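# Reorient reversed plates in their original nests

## Task

Find which of the three plates sit reversed and rotate only those 180 degrees. Every plate must finish back in its own starting nest, lying flat between the locators, with its A1 well at the corner labelled A1. It must stay put with no help from the robot. Afterwards, open the grippers and pull the arms away.

## Robot and tools

Robot: two 7-joint arms with parallel grippers, named left_arm and right_arm. The names do not refer to image sides. World frame: origin on the tabletop midway between the arms, +x away from the robot over the table, +z upward, and left_arm on the +y side. Arm bases may be tilted. Any base mounting plates, and the metal frame behind the arms that holds them, are fixed obstacles. A 'too close' warning counts a mounting plate and its side of the frame as part of that arm.

Workcell: the raised nest RG sits between the arms and is used to put a plate down and grip it again differently. N1, N2, N3 and RD form an arc in front of the robot, in clockwise order seen from above. A fixed, always-on bar-code scanner stands beside RD. If a plate lies flat in RD with nothing blocking the view, the result shows an ID when the plate faces the correct way and no_read when it is reversed. On any labelled item, A1 is at the labelled short end, in the corner farther from the labelled long side. Grippers open to 84 mm between the pads. Grip plates, blocks and reservoirs across their width, on the body above the flange. A pad jammed down over a base flange may stay stuck even after opening.

execute_actions takes {"actions": [one action]}. An empty list sends nothing and just returns state and images. An action may contain "rows", "steps" and "until".
- rows: 1 to 15 rows, and each row lasts one control step of 1/30 s. Every row has exactly 16 numbers in [-1, 1], even when only one arm moves: left_arm's 7 joints then its gripper, followed by right_arm's 7 joints then its gripper. Joint order: waist, shoulder, upper arm roll, elbow, forearm roll, wrist pitch, wrist roll.
- Joint numbers are offsets from the joint angles at the start of the action, which are the last ones reported. They are not offsets from the previous row. Scale: 1.0 equals 2.036 rad. Stated joint ranges in rad: waist -6.283..6.283, shoulder -2.059..2.094, upper arm roll -6.283..6.283, elbow -0.192..3.927, forearm roll -6.283..6.283, wrist pitch -1.693..3.142, wrist roll -6.283..6.283. The true limits may differ by up to 0.010 rad. The call is rejected if a target goes more than 0.010 rad outward beyond a stated limit. A target beyond the true limit is clipped to it, and the result then says "joint sent to its limit". If that message is missing, it does not prove there is more room.
- Gripper number: an absolute command, +1 fully open and -1 closed. A full close needs at least about 0.4 s.
- steps: 1 to 450, with at least as many steps as rows; the default is 15. After the last row, each arm keeps moving toward that row's target and each gripper keeps its command. Give long moves enough steps.
- until: stops the action at the first step where all conditions hold. The arms are not halted and may still be moving. Only the scanner can be named, with its fields code (e.g. "c56" or "no_read") or reads. A number needs a comparison pair such as [">", 0]; allowed operators are =, !=, <, <=, >, >=. Any invalid value or name rejects the whole call.

Motion limits: joint targets move at most 3.14 rad/s and need 0.16 s to reach that speed. All joints of an arm are slowed together. Each joint target stays within 0.623 rad of the measured angle. Targets are scaled back if they would put the gripper more than 70 mm from where it is measured to be. Large moves therefore take several calls. If an action ends early, the arm drifts only a little and then stops, so send the rest of the move. "joint command not followed" means the clearance check changed that arm's targets. That arm then drops its target and rests until new rows arrive, while the other arm carries on. If an arm is forced too far from its target, both arms abandon their targets.

Results: the state line gives each gripper's end_effector_position (m), end_effector_quat_wxyz and velocities (m/s, rad/s) in the world frame. Printed positions can be off, more so at long reach. end_effector_position is the point between the closed pads, about 2 cm behind the fingertips. Fingers point along the gripper's +z and open along its y. Closing pushes the fingertips about 10 mm further along +z. Joint positions and Joint velocities list each arm's joints (rad, rad/s), then the pad gap (m; 0.084 when open). grip_measured is the finger opening on the command scale. To hold a part, keep commanding below grip_measured: a lower command squeezes harder, up to about 24 N per pad. Commanding exactly grip_measured squeezes lightly and may let wide parts slip. Fast closes can overshoot the force. Joint torque readings include offsets and noise, and faults are not based on them. Scanner fields: code (lower-case ID or no_read, never wrong) and reads (how many times code went from no_read to an ID).

Faults: load limits in N m are waist 46.5, shoulder 46.5, upper arm roll 27.9, elbow 27.9, forearm roll 27.9, wrist pitch 18.6, wrist roll 18.6, and held weight counts toward them. Hitting one stops that arm, backs the joint off slightly, holds for 10 s and drops the rest of the call. Holding loads heats the motors, and this continues while you deliberate, since the robot keeps the last command meanwhile. A MOTOR HOT warning appears from 65 °C. At 80 °C an OVER-TEMPERATURE FAULT brakes that arm until it cools.

Cameras: cam_left_wrist and cam_right_wrist, both 896x504, with the calibration given; results list any changed camera numbers. zoom_image takes camera and region [x0, y0, x1, y1] in image pixels, origin top-left, at most 504x504, and returns a closer view of that camera's latest image.

finished_scene takes the current scene number and ends that scene permanently after the last command has been held. The goal must already be met and must stay met. Replying without calling a tool ends everything. When continuing from a summary, first send an empty action list.

Avoid: anything leaving the table, since that ends the scene; arms colliding or pressing on each other; drops, slips, slams and forceful pushing. Held parts may occasionally be tugged, and loose items nudged.

Each tool is called after "Call:" by a JSON object that holds its "api" and its "payload", one argument or row to a line.

## Session

Call:
{"api": "execute_actions", "payload": {
  "actions": []
}}

Scene clock: 0.00 s.
left_arm: end_effector_position=(+0.0503, +0.4226, +0.1768) grip_measured=+1.00 end_effector_quat_wxyz=(+0.519, +0.740, +0.386, -0.184) end_effector_velocity=(+0.000, +0.000, +0.000) end_effector_angular_velocity=(+0.000, -0.001, +0.000) | right_arm: end_effector_position=(+0.2851, -0.0229, +0.1083) grip_measured=+1.00 end_effector_quat_wxyz=(-0.608, +0.783, -0.121, -0.051) end_effector_velocity=(-0.000, +0.000, -0.000) end_effector_angular_velocity=(-0.001, -0.001, +0.001)
Joint positions: left_arm=[ 1.201 -0.046  0.238  0.638 -0.075  1.847  0.687  0.084] | right_arm=[ 1.066  0.026 -0.892  0.25   1.756  1.281 -1.091  0.084]
Joint velocities: left_arm=[-0.     0.     0.     0.001 -0.001  0.     0.     0.   ] | right_arm=[ 0.     0.     0.001 -0.    -0.    -0.    -0.001 -0.   ]
Joint torques (N m, as the arm reports them, + toward a larger angle): no reading
scanner: code=no_read reads=0

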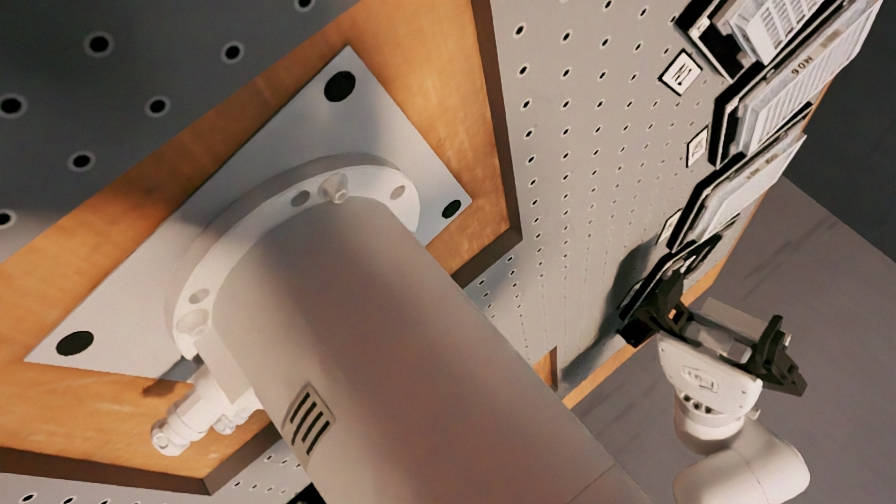

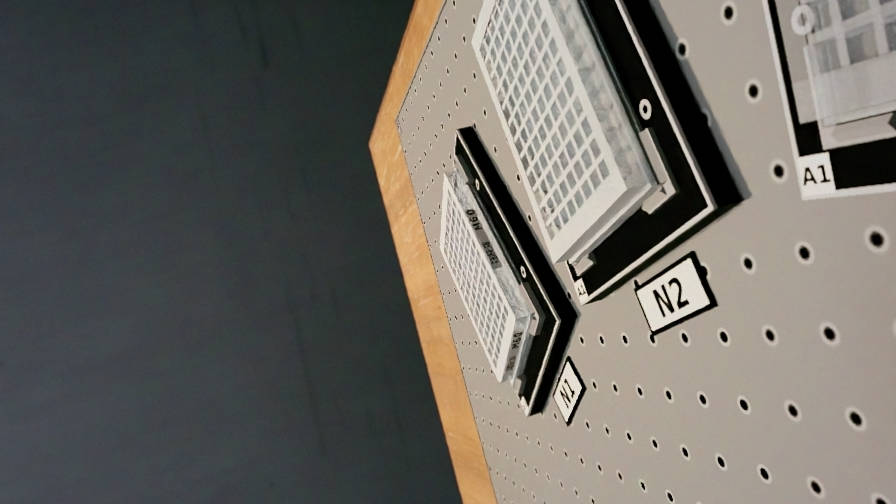

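Call:
{"api": "execute_actions", "payload": {
  "actions": [
    {"rows":[[0,0,0,0,0,0,0,1,0,0,0,0.2,0,0,0,1],[0,0,0,0,0,0,0,1,0,0,0,0.2,0,0,0,1],[0,0,0,0,0,0,0,1,0,0,0,0.2,0,0,0,1],[0,0,0,0,0,0,0,1,0,0,0,0.25,0,0,0,1],[0,0,0,0,0,0,0,1,0,0,0,0.3,0,0,0,1],[0,0,0,0,0,0,0,1,0,0,0,0.3,0,0,0,1],[0,0,0,0,0,0,0,1,0,0,0,0.3,0,0,0,1],[0,0,0,0,0,0,0,1,-0.3026,-0.111,0.438,0.4666,-0.8625,0.0584,0.536,1]],"steps":60}
  ]
}}

Scene clock: 36.73 s.
left_arm: end_effector_position=(+0.0503, +0.4226, +0.1768) grip_measured=+1.00 end_effector_quat_wxyz=(+0.519, +0.740, +0.386, -0.184) end_effector_velocity=(+0.000, +0.000, +0.000) end_effector_angular_velocity=(+0.001, -0.001, +0.001) | right_arm: end_effector_position=(+0.4198, -0.0981, +0.3313) grip_measured=+1.00 end_effector_quat_wxyz=(-0.000, +0.974, +0.226, -0.000) end_effector_velocity=(+0.000, +0.000, +0.001) end_effector_angular_velocity=(-0.001, -0.002, +0.002)
Joint positions: left_arm=[ 1.201 -0.046  0.238  0.638 -0.075  1.847  0.687  0.084] | right_arm=[ 0.45  -0.2   -0.     1.2    0.001  1.4   -0.     0.084]
Joint velocities: left_arm=[ 0.    -0.001  0.    -0.    -0.001  0.     0.001  0.   ] | right_arm=[-0.    -0.     0.001  0.001 -0.002 -0.    -0.    -0.   ]
Joint torques (N m, as the arm reports them, + toward a larger angle): left_arm=[ -0.83 -17.33   0.21   9.33   0.52   0.24  -0.1 ] | right_arm=[  0.19 -20.28  -0.43  24.44  -1.28  -1.84   0.19]
scanner: code=no_read reads=0
camera_calibration (this result's frames):
cam_left_wrist: T_world_to_cam=[[0.777236, -0.144305, 0.612439, -0.055874], [-0.614686, -0.382061, 0.690066, 0.141835], [0.134409, -0.912801, -0.385653, 0.579363], [0, 0, 0, 1]] pos_world=[0.05274, 0.57497, 0.159777]
cam_right_wrist: T_world_to_cam=[[0.432305, -0.901527, -0.0190357, -0.228184], [-0.901681, -0.431972, -0.0192708, 0.409741], [0.00915024, 0.025495, -0.999633, 0.457821], [0, 0, 0, 1]] pos_world=[0.463912, -0.0403891, 0.461205]

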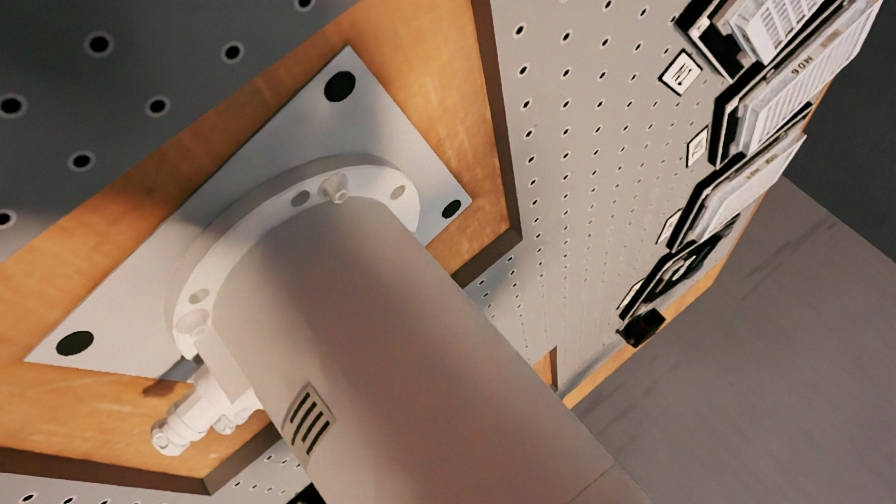

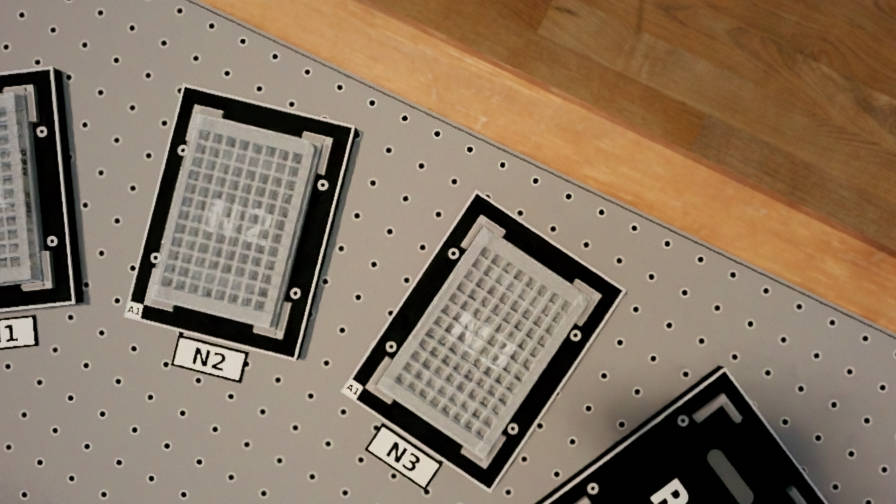

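Call:
{"api": "execute_actions", "payload": {
  "actions": [
    {"rows":[[0,0,0,0,0,0,0,1,0.0182,0.0731,0,-0.1702,0,-0.2434,0.3158,1]],"steps":30}
  ]
}}

Call:
{"api": "execute_actions", "payload": {
  "actions": [
    {"rows":[[0,0,0,0,0,0,0,1,0,0,0,0,0,0,-1,1]],"steps":30}
  ]
}}

Scene clock: 68.57 s.
left_arm: end_effector_position=(+0.0503, +0.4226, +0.1768) grip_measured=+1.00 end_effector_quat_wxyz=(+0.519, +0.740, +0.386, -0.184) end_effector_velocity=(-0.000, -0.000, +0.000) end_effector_angular_velocity=(-0.002, +0.001, -0.001) | right_arm: end_effector_position=(+0.4225, -0.0791, +0.1607) grip_measured=+1.00 end_effector_quat_wxyz=(-0.001, +0.997, -0.075, +0.000) end_effector_velocity=(-0.002, -0.001, -0.004) end_effector_angular_velocity=(-0.003, +0.006, -0.005)
Joint positions: left_arm=[ 1.201 -0.046  0.238  0.638 -0.075  1.847  0.687  0.084] | right_arm=[ 0.487 -0.052 -0.     0.854  0.001  0.905  0.642  0.084]
Joint velocities: left_arm=[-0.001  0.001  0.    -0.     0.002  0.001 -0.    -0.   ] | right_arm=[ 0.     0.004  0.    -0.006  0.    -0.003  0.005 -0.   ]
Joint torques (N m, as the arm reports them, + toward a larger angle): left_arm=[ -0.76 -17.25   0.26   9.41   0.58   0.3   -0.14] | right_arm=[  0.13 -23.31  -0.38  23.39  -1.36  -1.91   0.26]
scanner: code=no_read reads=0
camera_calibration (this result's frames):
cam_left_wrist: T_world_to_cam=[[0.777236, -0.144305, 0.612439, -0.0558741], [-0.614686, -0.38206, 0.690066, 0.141835], [0.134409, -0.912801, -0.385653, 0.579363], [0, 0, 0, 1]] pos_world=[0.05274, 0.57497, 0.159777]
cam_right_wrist: T_world_to_cam=[[-0.15789, -0.987264, -0.0195351, 0.0271554], [-0.987192, 0.158275, -0.0200474, 0.500019], [0.022884, 0.0161196, -0.999608, 0.280275], [0, 0, 0, 1]] pos_world=[0.491488, -0.0568488, 0.290719]

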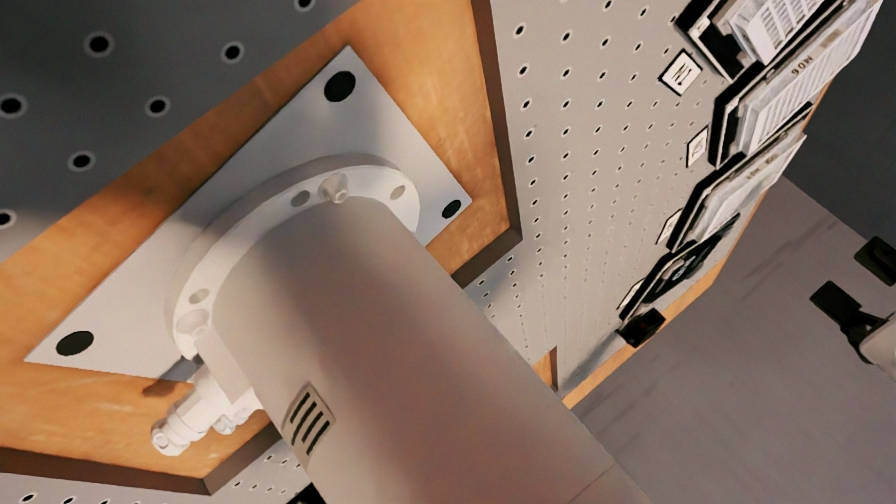

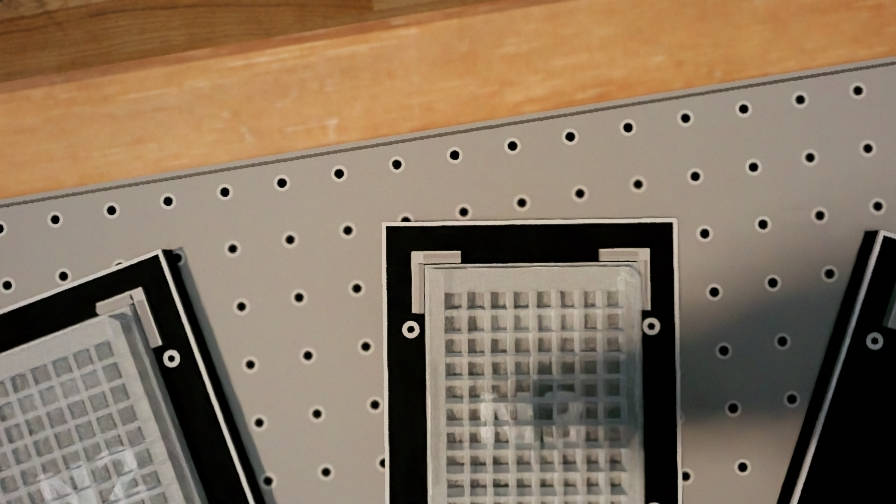

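Scene clock: 69.57 s.
left_arm: end_effector_position=(+0.0503, +0.4226, +0.1768) grip_measured=+1.00 end_effector_quat_wxyz=(+0.519, +0.740, +0.386, -0.184) end_effector_velocity=(-0.000, -0.000, -0.000) end_effector_angular_velocity=(-0.000, +0.001, +0.001) | right_arm: end_effector_position=(+0.4225, -0.0791, +0.1607) grip_measured=+1.00 end_effector_quat_wxyz=(+0.000, +0.600, +0.800, +0.001) end_effector_velocity=(-0.000, -0.000, -0.000) end_effector_angular_velocity=(-0.001, +0.000, +0.379)
Joint positions: left_arm=[ 1.201 -0.046  0.238  0.638 -0.075  1.847  0.687  0.084] | right_arm=[ 0.487 -0.052 -0.     0.854  0.001  0.905 -1.362  0.084]
Joint velocities: left_arm=[ 0.     0.     0.    -0.001  0.    -0.    -0.    -0.   ] | right_arm=[-0.     0.001 -0.    -0.     0.     0.    -0.379 -0.   ]
Joint torques (N m, as the arm reports them, + toward a larger angle): left_arm=[ -0.71 -17.4    0.13   9.32   0.66   0.29  -0.21] | right_arm=[  0.36 -23.12  -0.5   23.06  -1.22  -1.77   0.34]
scanner: code=no_read reads=0
camera_calibration (this result's frames):
cam_left_wrist: T_world_to_cam=[[0.777236, -0.144305, 0.612439, -0.055874], [-0.614686, -0.382061, 0.690066, 0.141835], [0.134409, -0.912801, -0.385653, 0.579363], [0, 0, 0, 1]] pos_world=[0.05274, 0.57497, 0.159777]
cam_right_wrist: T_world_to_cam=[[0.962369, 0.271196, -0.0172844, -0.346959], [0.270845, -0.962412, -0.0201693, -0.120117], [-0.0221046, 0.0147289, -0.999647, 0.299173], [0, 0, 0, 1]] pos_world=[0.373049, -0.0259149, 0.290648]

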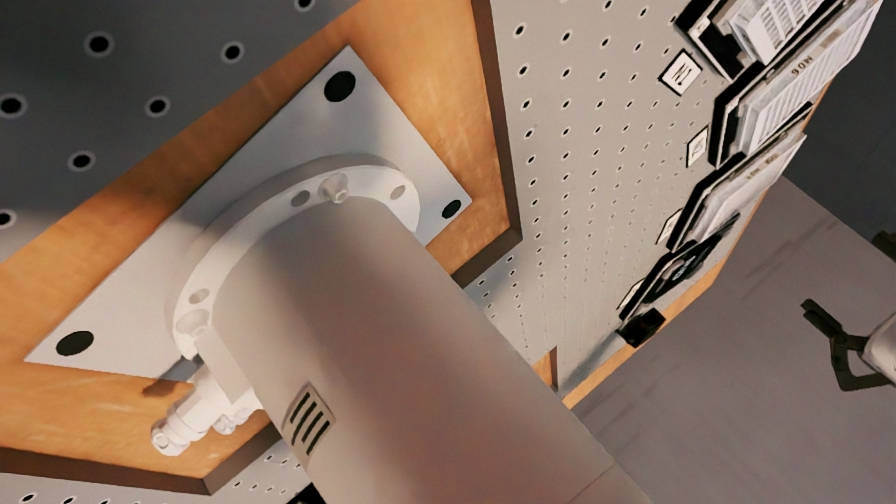

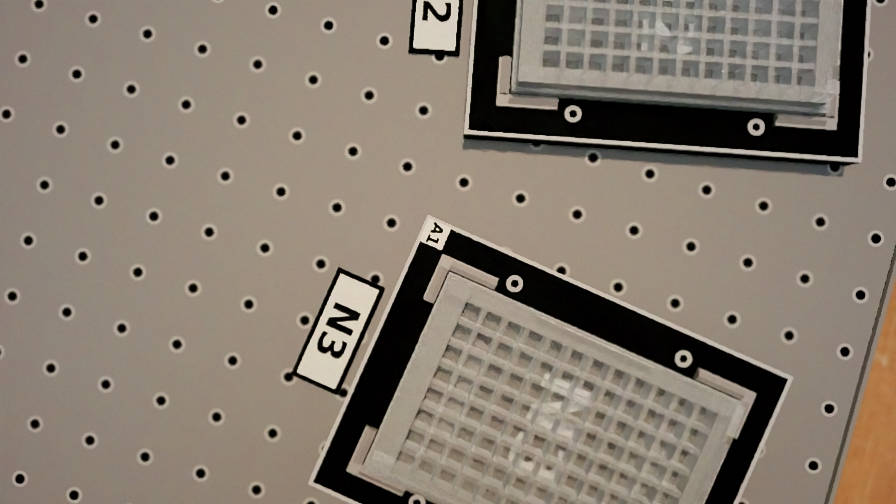

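Call:
{"api": "execute_actions", "payload": {
  "actions": [
    {"rows":[[0,0,0,0,0,0,0,1,0,0,0,0,0,0,-0.5587,1]],"steps":30}
  ]
}}

Scene clock: 75.00 s.
left_arm: end_effector_position=(+0.0503, +0.4226, +0.1768) grip_measured=+1.00 end_effector_quat_wxyz=(+0.519, +0.740, +0.386, -0.184) end_effector_velocity=(+0.000, -0.000, +0.000) end_effector_angular_velocity=(-0.000, +0.000, -0.001) | right_arm: end_effector_position=(+0.4225, -0.0791, +0.1607) grip_measured=+1.00 end_effector_quat_wxyz=(+0.000, +0.076, +0.997, +0.001) end_effector_velocity=(-0.000, -0.000, -0.000) end_effector_angular_velocity=(-0.001, +0.001, +0.007)
Joint positions: left_arm=[ 1.201 -0.046  0.238  0.638 -0.075  1.847  0.687  0.084] | right_arm=[ 0.487 -0.052 -0.     0.854  0.001  0.905 -2.499  0.084]
Joint velocities: left_arm=[ 0.    -0.001 -0.001 -0.001  0.     0.001  0.     0.   ] | right_arm=[ 0.     0.     0.    -0.001 -0.     0.    -0.006  0.   ]
Joint torques (N m, as the arm reports them, + toward a larger angle): left_arm=[ -0.96 -17.22   0.19   9.29   0.52   0.25  -0.17] | right_arm=[  0.02 -23.11  -0.6   23.05  -1.26  -1.83   0.3 ]
scanner: code=no_read reads=0
camera_calibration (this result's frames):
cam_left_wrist: T_world_to_cam=[[0.777236, -0.144305, 0.612439, -0.055874], [-0.614686, -0.382061, 0.690066, 0.141835], [0.134409, -0.912801, -0.385653, 0.579363], [0, 0, 0, 1]] pos_world=[0.05274, 0.57497, 0.159777]
cam_right_wrist: T_world_to_cam=[[0.158753, 0.987169, -0.0171957, 0.0491788], [0.98709, -0.159066, -0.0187384, -0.359402], [-0.0212333, -0.0139989, -0.999677, 0.296538], [0, 0, 0, 1]] pos_world=[0.353251, -0.101565, 0.290553]

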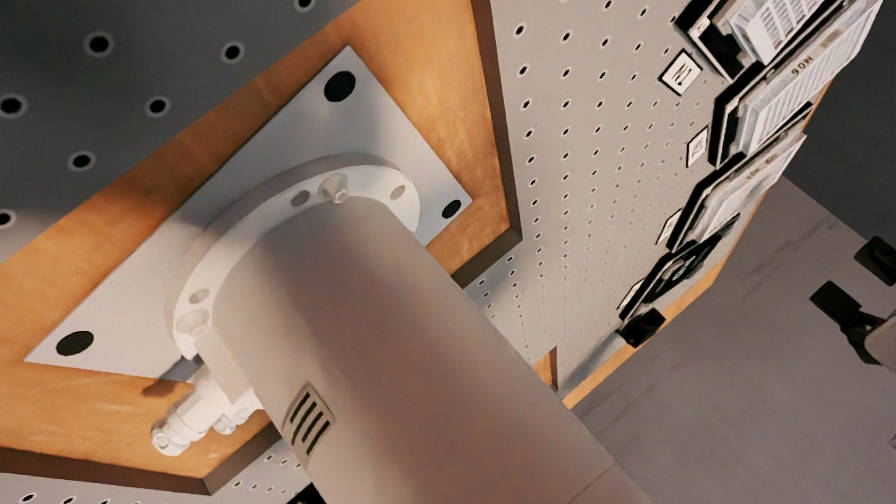

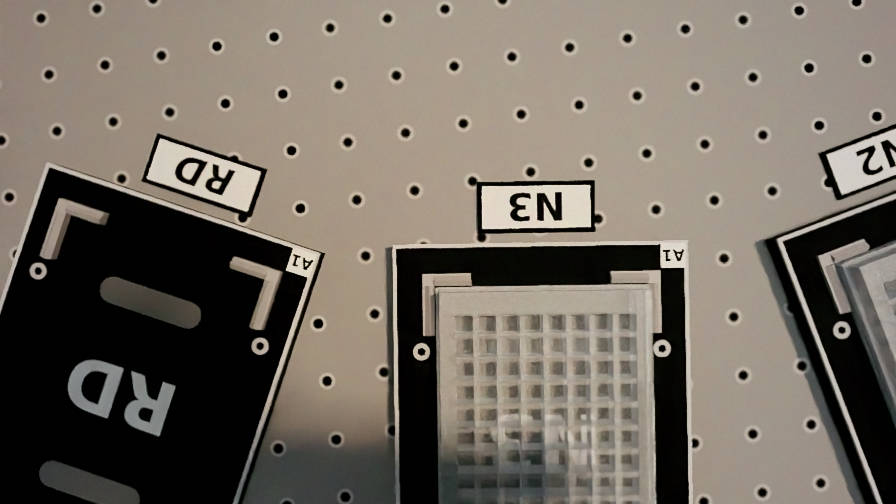

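Call:
{"api": "execute_actions", "payload": {
  "actions": [
    {"rows":[[0,0,0,0,0,0,0,1,-0.0013,0.0949,0,-0.0362,0,-0.1306,-0.001,1]],"steps":25}
  ]
}}

Call:
{"api": "execute_actions", "payload": {
  "actions": [
    {"rows":[[0,0,0,0,0,0,0,1,0,0,0,0,0,0,1,1]],"steps":36}
  ]
}}

Call:
{"api": "execute_actions", "payload": {
  "actions": [
    {"rows":[[0,0,0,0,0,0,0,1,0,0,0,0,0,0,0.543,1]],"steps":27}
  ]
}}

Scene clock: 102.70 s.
left_arm: end_effector_position=(+0.0503, +0.4226, +0.1768) grip_measured=+1.00 end_effector_quat_wxyz=(+0.519, +0.740, +0.386, -0.184) end_effector_velocity=(+0.000, -0.000, -0.000) end_effector_angular_velocity=(-0.002, +0.000, +0.000) | right_arm: end_effector_position=(+0.4275, -0.0778, +0.0699) grip_measured=+1.00 end_effector_quat_wxyz=(+0.000, +0.076, +0.997, +0.000) end_effector_velocity=(-0.001, -0.000, -0.002) end_effector_angular_velocity=(-0.002, +0.004, +0.000)
Joint positions: left_arm=[ 1.201 -0.046  0.238  0.638 -0.075  1.847  0.687  0.084] | right_arm=[ 0.484  0.141 -0.     0.781  0.001  0.639 -2.501  0.084]
Joint velocities: left_arm=[ 0.     0.002 -0.    -0.001 -0.    -0.    -0.     0.   ] | right_arm=[ 0.     0.004  0.    -0.002  0.    -0.002  0.001 -0.   ]
Joint torques (N m, as the arm reports them, + toward a larger angle): left_arm=[ -0.74 -17.4    0.19   9.29   0.56   0.24  -0.14] | right_arm=[  0.18 -26.28  -0.38  20.23  -1.1   -1.76   0.19]
scanner: code=no_read reads=0
camera_calibration (this result's frames):
cam_left_wrist: T_world_to_cam=[[0.777236, -0.144304, 0.612439, -0.0558741], [-0.614686, -0.382061, 0.690066, 0.141835], [0.134409, -0.912801, -0.385653, 0.579363], [0, 0, 0, 1]] pos_world=[0.05274, 0.57497, 0.159777]
cam_right_wrist: T_world_to_cam=[[0.159475, 0.987047, -0.0175187, 0.0451861], [0.986969, -0.159798, -0.0189069, -0.365873], [-0.0214615, -0.0142753, -0.999668, 0.205995], [0, 0, 0, 1]] pos_world=[0.35832, -0.100126, 0.199801]

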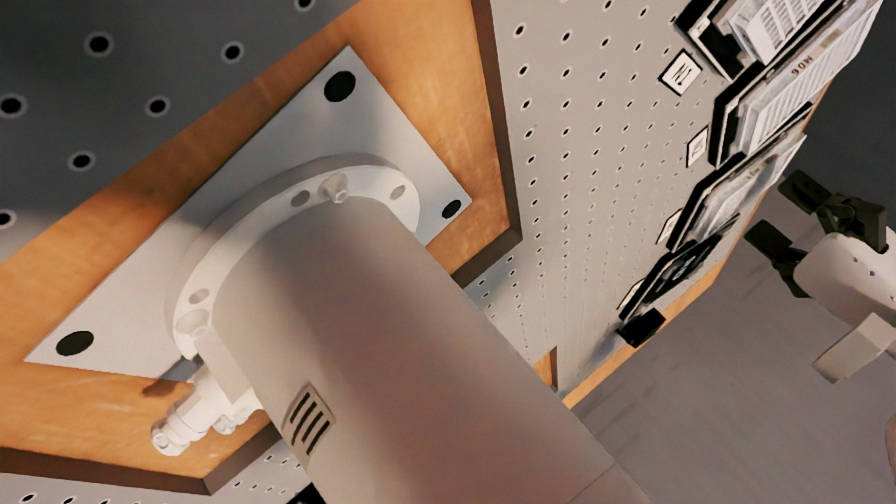

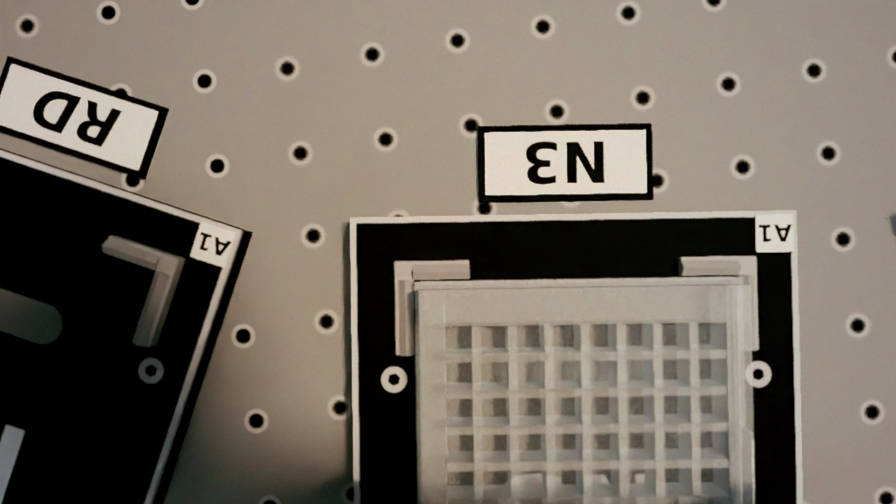

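Scene clock: 103.90 s.
left_arm: end_effector_position=(+0.0503, +0.4226, +0.1768) grip_measured=+1.00 end_effector_quat_wxyz=(+0.519, +0.740, +0.386, -0.184) end_effector_velocity=(+0.000, -0.000, -0.000) end_effector_angular_velocity=(-0.001, -0.000, +0.000) | right_arm: end_effector_position=(+0.4275, -0.0777, +0.0699) grip_measured=+1.00 end_effector_quat_wxyz=(-0.000, +0.888, +0.461, +0.000) end_effector_velocity=(+0.000, +0.000, +0.000) end_effector_angular_velocity=(+0.001, -0.001, -0.036)
Joint positions: left_arm=[ 1.201 -0.046  0.238  0.638 -0.075  1.847  0.687  0.084] | right_arm=[ 0.484  0.141 -0.     0.781  0.001  0.639 -0.468  0.084]
Joint velocities: left_arm=[ 0.001  0.001 -0.001  0.    -0.001  0.    -0.    -0.   ] | right_arm=[ 0.    -0.     0.     0.     0.    -0.     0.036 -0.   ]
Joint torques (N m, as the arm reports them, + toward a larger angle): left_arm=[ -0.75 -17.17   0.23   9.36   0.64   0.3   -0.16] | right_arm=[  0.38 -26.33  -0.44  20.36  -1.38  -1.82   0.18]
scanner: code=no_read reads=0
camera_calibration (this result's frames):
cam_left_wrist: T_world_to_cam=[[0.777236, -0.144304, 0.612439, -0.0558741], [-0.614686, -0.382061, 0.690066, 0.141836], [0.134409, -0.912801, -0.385653, 0.579363], [0, 0, 0, 1]] pos_world=[0.05274, 0.57497, 0.159777]
cam_right_wrist: T_world_to_cam=[[0.81271, -0.58238, -0.0183127, -0.35606], [-0.58266, -0.812461, -0.0203387, 0.254564], [-0.00303352, 0.0271996, -0.999625, 0.201333], [0, 0, 0, 1]] pos_world=[0.438308, -0.00601506, 0.199915]

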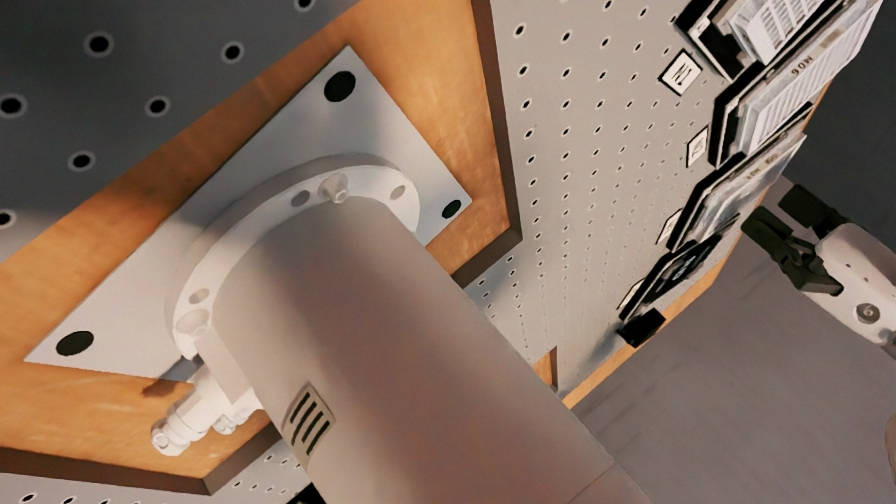

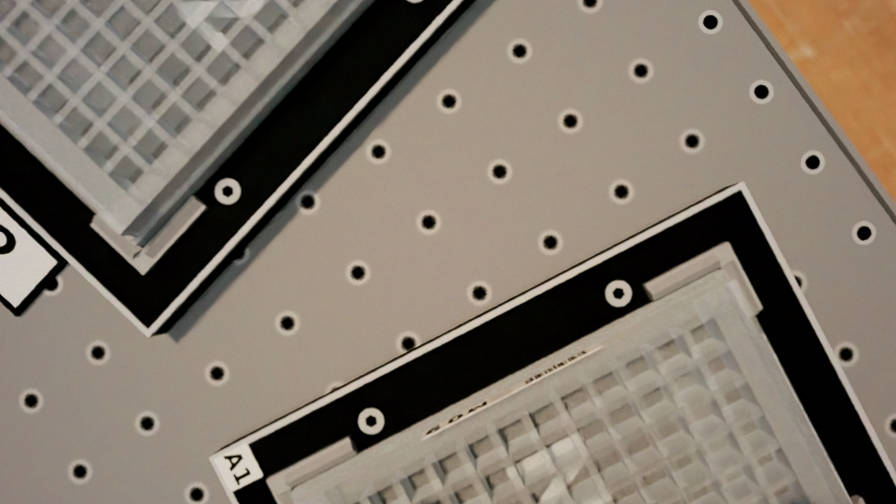

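Scene clock: 104.80 s.
left_arm: end_effector_position=(+0.0503, +0.4226, +0.1768) grip_measured=+1.00 end_effector_quat_wxyz=(+0.519, +0.740, +0.386, -0.184) end_effector_velocity=(+0.000, -0.000, +0.000) end_effector_angular_velocity=(-0.001, -0.001, +0.000) | right_arm: end_effector_position=(+0.4275, -0.0777, +0.0699) grip_measured=+1.00 end_effector_quat_wxyz=(-0.000, +0.997, -0.073, +0.000) end_effector_velocity=(+0.000, +0.000, +0.000) end_effector_angular_velocity=(+0.000, -0.001, -0.016)
Joint positions: left_arm=[ 1.201 -0.046  0.238  0.638 -0.075  1.847  0.687  0.084] | right_arm=[ 0.484  0.141 -0.     0.781  0.001  0.639  0.635  0.084]
Joint velocities: left_arm=[-0.001 -0.     0.    -0.    -0.001  0.     0.    -0.   ] | right_arm=[ 0.    -0.    -0.     0.    -0.    -0.     0.016  0.   ]
Joint torques (N m, as the arm reports them, + toward a larger angle): left_arm=[ -0.75 -17.24   0.18   9.32   0.52   0.31  -0.12] | right_arm=[  0.   -26.05  -0.51  20.46  -1.35  -1.92   0.45]
scanner: code=no_read reads=0
camera_calibration (this result's frames):
cam_left_wrist: T_world_to_cam=[[0.777236, -0.144305, 0.612439, -0.055874], [-0.614686, -0.382061, 0.690066, 0.141835], [0.134409, -0.912801, -0.385653, 0.579363], [0, 0, 0, 1]] pos_world=[0.05274, 0.57497, 0.159777]
cam_right_wrist: T_world_to_cam=[[-0.153979, -0.987888, -0.0191892, 0.0257753], [-0.987816, 0.154354, -0.0198591, 0.502908], [0.0225805, 0.0158975, -0.999619, 0.189503], [0, 0, 0, 1]] pos_world=[0.49647, -0.0551752, 0.199913]

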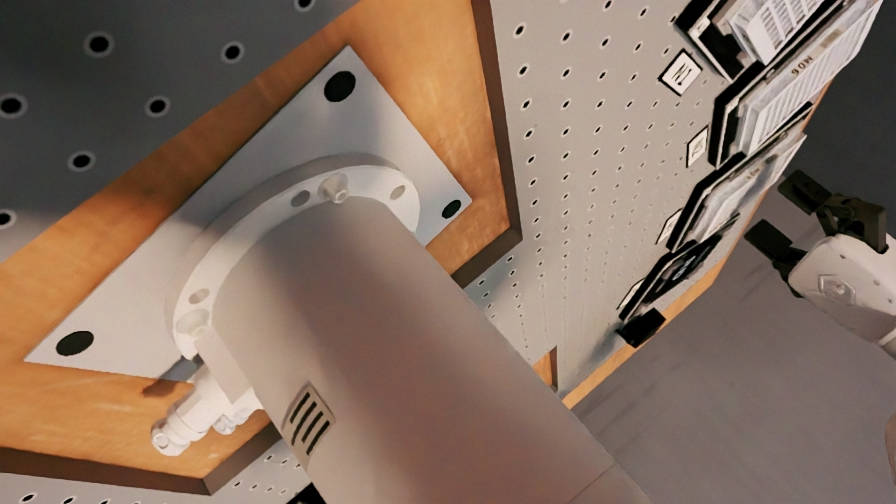

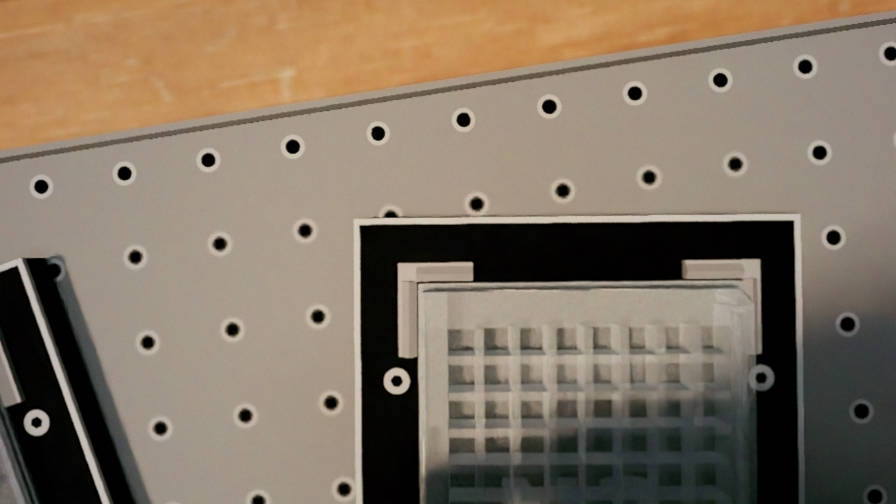

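Call:
{"api": "execute_actions", "payload": {
  "actions": [
    {"rows":[[0,0,0,0,0,0,0,1,0,0.0303,0,-0.0052,0,-0.0355,0.001,1]],"steps":20}
  ]
}}

Call:
{"api": "zoom_image", "payload": {
  "camera": "cam_left_wrist",
  "region": [650,100,896,300]
}}

Scene clock: 120.23 s.
left_arm: end_effector_position=(+0.0503, +0.4226, +0.1768) grip_measured=+1.00 end_effector_quat_wxyz=(+0.519, +0.740, +0.386, -0.184) end_effector_velocity=(-0.000, +0.000, -0.000) end_effector_angular_velocity=(-0.000, +0.000, +0.001) | right_arm: end_effector_position=(+0.4277, -0.0777, +0.0452) grip_measured=+1.00 end_effector_quat_wxyz=(-0.000, +0.997, -0.074, +0.000) end_effector_velocity=(-0.000, -0.000, -0.001) end_effector_angular_velocity=(-0.001, +0.001, +0.000)
Joint positions: left_arm=[ 1.201 -0.046  0.238  0.638 -0.075  1.847  0.687  0.084] | right_arm=[ 0.484  0.202 -0.     0.77   0.001  0.567  0.637  0.084]
Joint velocities: left_arm=[ 0.     0.001  0.    -0.    -0.    -0.001 -0.    -0.   ] | right_arm=[-0.     0.003  0.     0.    -0.    -0.001 -0.    -0.   ]
Joint torques (N m, as the arm reports them, + toward a larger angle): left_arm=[ -0.73 -17.38   0.19   9.3    0.56   0.25  -0.09] | right_arm=[  0.33 -27.36  -0.58  19.49  -1.39  -1.85   0.23]
scanner: code=no_read reads=0
camera_calibration (this result's frames):
cam_left_wrist: T_world_to_cam=[[0.777236, -0.144305, 0.612439, -0.055874], [-0.614686, -0.382061, 0.690066, 0.141836], [0.134409, -0.912801, -0.385653, 0.579363], [0, 0, 0, 1]] pos_world=[0.05274, 0.57497, 0.159777]
cam_right_wrist: T_world_to_cam=[[-0.156014, -0.987565, -0.0193519, 0.0262902], [-0.987489, 0.156396, -0.0201483, 0.50259], [0.0229244, 0.0159664, -0.99961, 0.164601], [0, 0, 0, 1]] pos_world=[0.49663, -0.055268, 0.175172]

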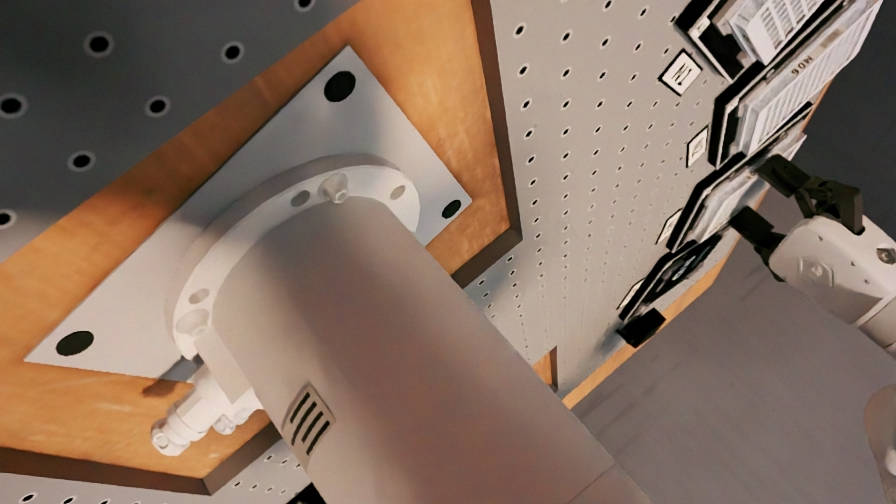

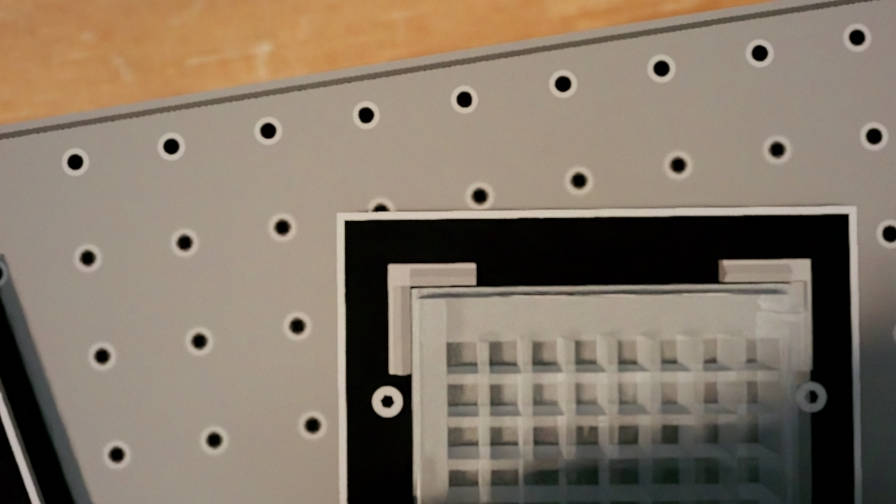

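Region (650, 100, 896, 300) of cam_left_wrist's 896x504 image, scaled by 2.049, with more detail than that image has; it fills the top 410 rows of this view, and the rest is white.

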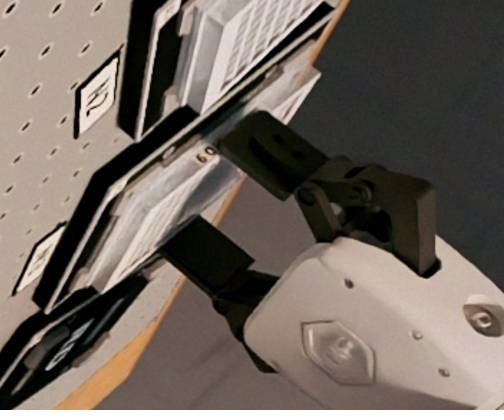

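Call:
{"api": "execute_actions", "payload": {
  "actions": [
    {"rows":[[0,0,0,0,0,0,0,1,0,0.0025,0,-0.0003,0,-0.0028,0,1],[0,0,0,0,0,0,0,1,0,0.0025,0,-0.0003,0,-0.0028,0,1],[0,0,0,0,0,0,0,1,0,0.0025,0,-0.0003,0,-0.0028,0,1],[0,0,0,0,0,0,0,1,0,0.0025,0,-0.0003,0,-0.0028,0,1],[0,0,0,0,0,0,0,1,0,0.0025,0,-0.0003,0,-0.0028,0,1],[0,0,0,0,0,0,0,1,0,0.0025,0,-0.0003,0,-0.0028,0,1],[0,0,0,0,0,0,0,1,0,0.0025,0,-0.0003,0,-0.0028,0,0.9],[0,0,0,0,0,0,0,1,0,0.0025,0,-0.0003,0,-0.0028,0,0.8],[0,0,0,0,0,0,0,1,0,0.0025,0,-0.0003,0,-0.0028,0,0.7],[0,0,0,0,0,0,0,1,0,0.0025,0,-0.0003,0,-0.0028,0,0.5],[0,0,0,0,0,0,0,1,0,0.0025,0,-0.0003,0,-0.0028,0,0.3],[0,0,0,0,0,0,0,1,0,0.0025,0,-0.0003,0,-0.0028,0,0]],"steps":20}
  ]
}}

Call:
{"api": "zoom_image", "payload": {
  "camera": "cam_left_wrist",
  "region": [690,120,820,240]
}}

Scene clock: 132.37 s.
left_arm: end_effector_position=(+0.0503, +0.4226, +0.1768) grip_measured=+1.00 end_effector_quat_wxyz=(+0.519, +0.740, +0.386, -0.184) end_effector_velocity=(-0.000, -0.000, -0.000) end_effector_angular_velocity=(-0.001, +0.001, -0.000) | right_arm: end_effector_position=(+0.4279, -0.0777, +0.0434) grip_measured=+0.93 end_effector_quat_wxyz=(-0.001, +0.997, -0.074, +0.001) end_effector_velocity=(+0.000, +0.000, +0.000) end_effector_angular_velocity=(+0.001, -0.001, +0.000)
Joint positions: left_arm=[ 1.201 -0.046  0.238  0.638 -0.075  1.847  0.687  0.084] | right_arm=[ 0.484  0.207 -0.     0.77   0.001  0.562  0.637  0.082]
Joint velocities: left_arm=[ 0.     0.001  0.    -0.001  0.     0.    -0.     0.   ] | right_arm=[ 0.001 -0.001 -0.     0.     0.    -0.     0.     0.   ]
Joint torques (N m, as the arm reports them, + toward a larger angle): left_arm=[ -0.75 -17.38   0.16   9.35   0.5    0.26  -0.15] | right_arm=[  0.62 -24.92  -0.11  18.62  -1.13  -2.06   0.33]
scanner: code=no_read reads=0
camera_calibration (this result's frames):
cam_left_wrist: T_world_to_cam=[[0.777236, -0.144305, 0.612439, -0.0558739], [-0.614686, -0.382061, 0.690066, 0.141835], [0.134409, -0.912801, -0.385653, 0.579363], [0, 0, 0, 1]] pos_world=[0.05274, 0.57497, 0.159777]
cam_right_wrist: T_world_to_cam=[[-0.156185, -0.987533, -0.0195996, 0.0263392], [-0.98745, 0.156581, -0.0205992, 0.502777], [0.0234113, 0.0161363, -0.999596, 0.162672], [0, 0, 0, 1]] pos_world=[0.496773, -0.0553393, 0.173479]

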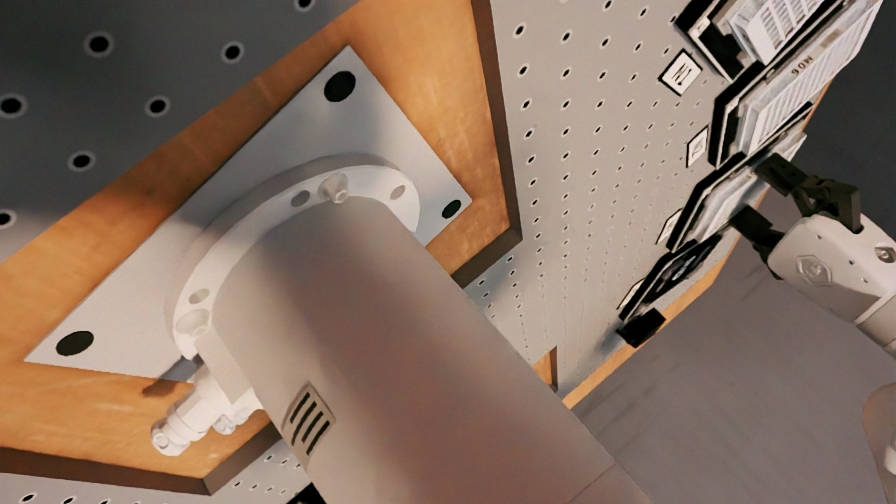

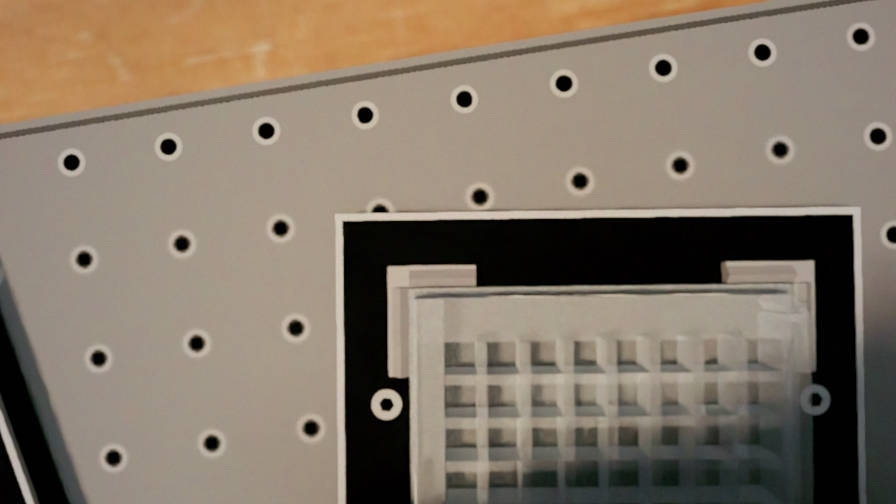

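Region (690, 120, 820, 240) of cam_left_wrist's 896x504 image, scaled by 3.877, with more detail than that image has; it fills the top 465 rows of this view, and the rest is white.

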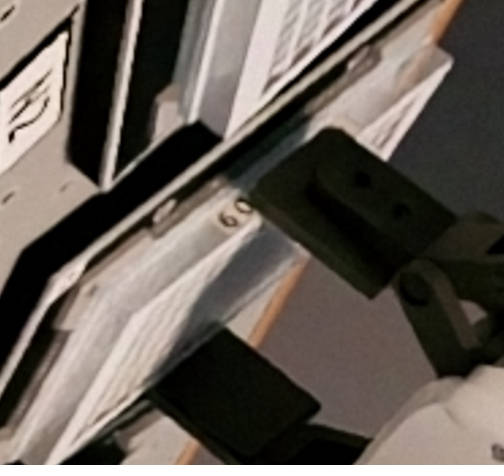

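Call:
{"api": "execute_actions", "payload": {
  "actions": [
    {"rows":[[0,0,0,0,0,0,0,1,0,-0.0324,0,0.0054,0,0.0378,0,0]],"steps":18}
  ]
}}

Call:
{"api": "execute_actions", "payload": {
  "actions": [
    {"rows":[[0,0,0,0,0,0,0,1,0,0,0,0,0,0,-0.06,0],[0,0,0,0,0,0,0,1,0,0,0,0,0,0,-0.12,0],[0,0,0,0,0,0,0,1,0,0,0,0,0,0,-0.7715,0]],"steps":32}
  ]
}}

Scene clock: 142.13 s.
left_arm: end_effector_position=(+0.0503, +0.4226, +0.1768) grip_measured=+1.00 end_effector_quat_wxyz=(+0.519, +0.740, +0.386, -0.184) end_effector_velocity=(-0.000, -0.000, +0.000) end_effector_angular_velocity=(+0.000, +0.001, -0.001) | right_arm: end_effector_position=(+0.4275, -0.0778, +0.0696) grip_measured=+0.93 end_effector_quat_wxyz=(-0.000, +0.997, -0.074, +0.000) end_effector_velocity=(+0.001, +0.000, +0.002) end_effector_angular_velocity=(+0.002, -0.003, -0.001)
Joint positions: left_arm=[ 1.201 -0.046  0.238  0.638 -0.075  1.847  0.687  0.084] | right_arm=[ 0.484  0.141 -0.     0.78   0.001  0.638  0.637  0.081]
Joint velocities: left_arm=[-0.    -0.001 -0.001 -0.     0.001 -0.    -0.    -0.   ] | right_arm=[-0.    -0.004 -0.     0.002 -0.     0.003  0.001  0.   ]
Joint torques (N m, as the arm reports them, + toward a larger angle): left_arm=[ -0.74 -17.2    0.27   9.38   0.56   0.14  -0.07] | right_arm=[  0.13 -26.56  -0.43  20.66  -1.35  -1.75   0.22]
scanner: code=no_read reads=0
camera_calibration (this result's frames):
cam_left_wrist: T_world_to_cam=[[0.777236, -0.144305, 0.612439, -0.055874], [-0.614686, -0.382061, 0.690066, 0.141836], [0.134409, -0.912801, -0.385653, 0.579363], [0, 0, 0, 1]] pos_world=[0.0527399, 0.57497, 0.159777]
cam_right_wrist: T_world_to_cam=[[-0.156039, -0.987566, -0.0191212, 0.0266083], [-0.987493, 0.156411, -0.0198327, 0.502929], [0.0225769, 0.0157874, -0.99962, 0.18915], [0, 0, 0, 1]] pos_world=[0.496521, -0.0553724, 0.199561]

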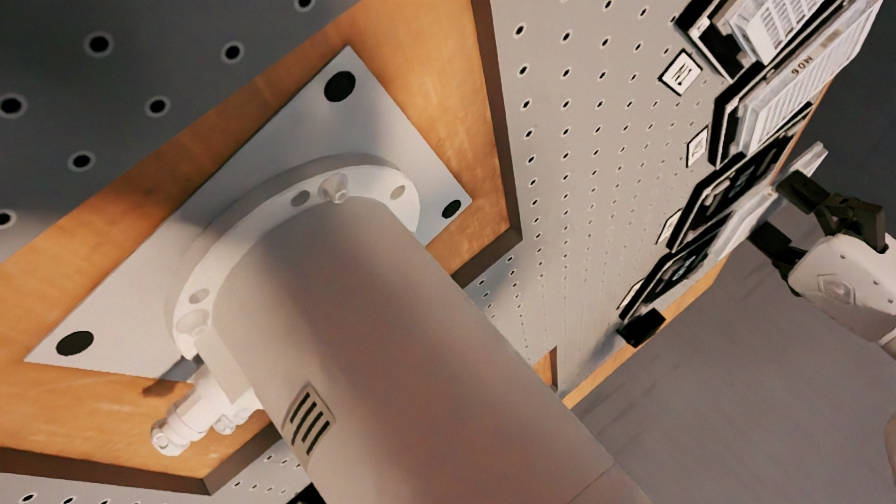

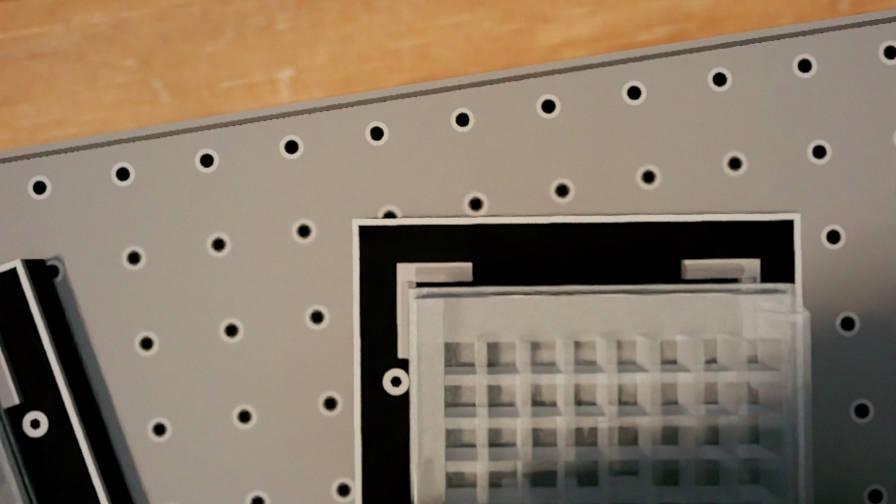

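Scene clock: 143.20 s.
left_arm: end_effector_position=(+0.0503, +0.4226, +0.1768) grip_measured=+1.00 end_effector_quat_wxyz=(+0.519, +0.740, +0.386, -0.184) end_effector_velocity=(-0.000, -0.000, +0.000) end_effector_angular_velocity=(-0.001, -0.000, +0.001) | right_arm: end_effector_position=(+0.4275, -0.0778, +0.0696) grip_measured=+0.93 end_effector_quat_wxyz=(-0.000, +0.758, +0.652, +0.000) end_effector_velocity=(-0.000, +0.000, -0.001) end_effector_angular_velocity=(-0.001, +0.001, +0.022)
Joint positions: left_arm=[ 1.201 -0.046  0.238  0.638 -0.075  1.847  0.687  0.084] | right_arm=[ 0.484  0.141 -0.     0.78   0.001  0.638 -0.931  0.081]
Joint velocities: left_arm=[ 0.    -0.     0.001 -0.001  0.     0.001  0.    -0.   ] | right_arm=[ 0.001  0.002 -0.     0.     0.    -0.    -0.021 -0.   ]
Joint torques (N m, as the arm reports them, + toward a larger angle): left_arm=[ -0.89 -17.46   0.32   9.37   0.59   0.25  -0.12] | right_arm=[  0.17 -26.44  -0.52  20.54  -1.28  -1.85   0.32]
scanner: code=no_read reads=0
camera_calibration (this result's frames):
cam_left_wrist: T_world_to_cam=[[0.777236, -0.144305, 0.612439, -0.055874], [-0.614686, -0.382061, 0.690066, 0.141836], [0.134409, -0.912801, -0.385653, 0.579363], [0, 0, 0, 1]] pos_world=[0.0527399, 0.57497, 0.159777]
cam_right_wrist: T_world_to_cam=[[0.987221, -0.158346, -0.0179083, -0.397748], [-0.158695, -0.987122, -0.0201562, 0.0596494], [-0.014486, 0.0227406, -0.999636, 0.20554], [0, 0, 0, 1]] pos_world=[0.405109, -0.00877457, 0.199545]

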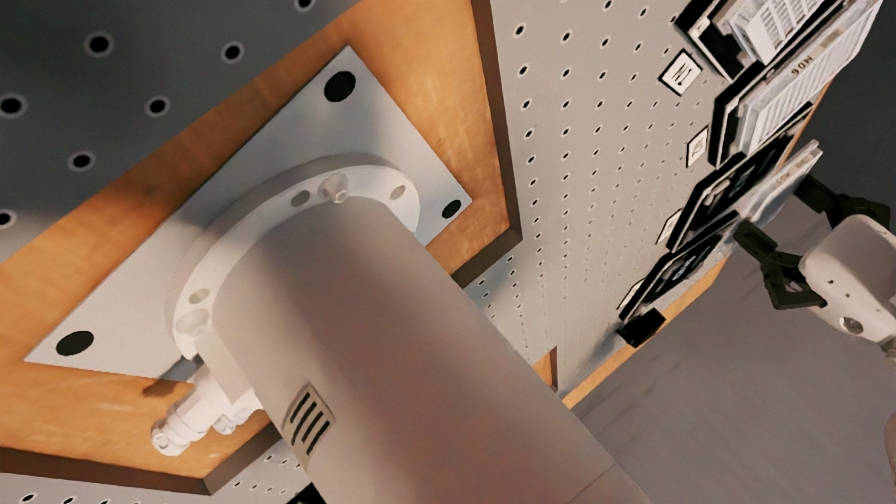

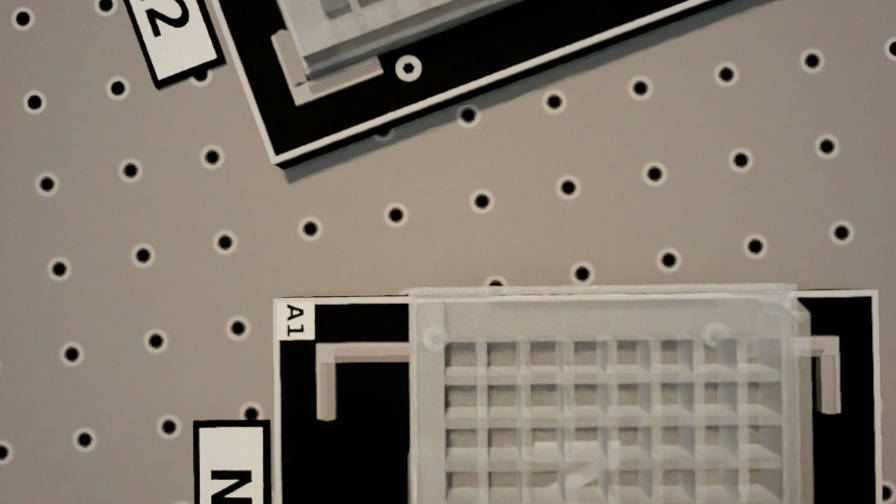

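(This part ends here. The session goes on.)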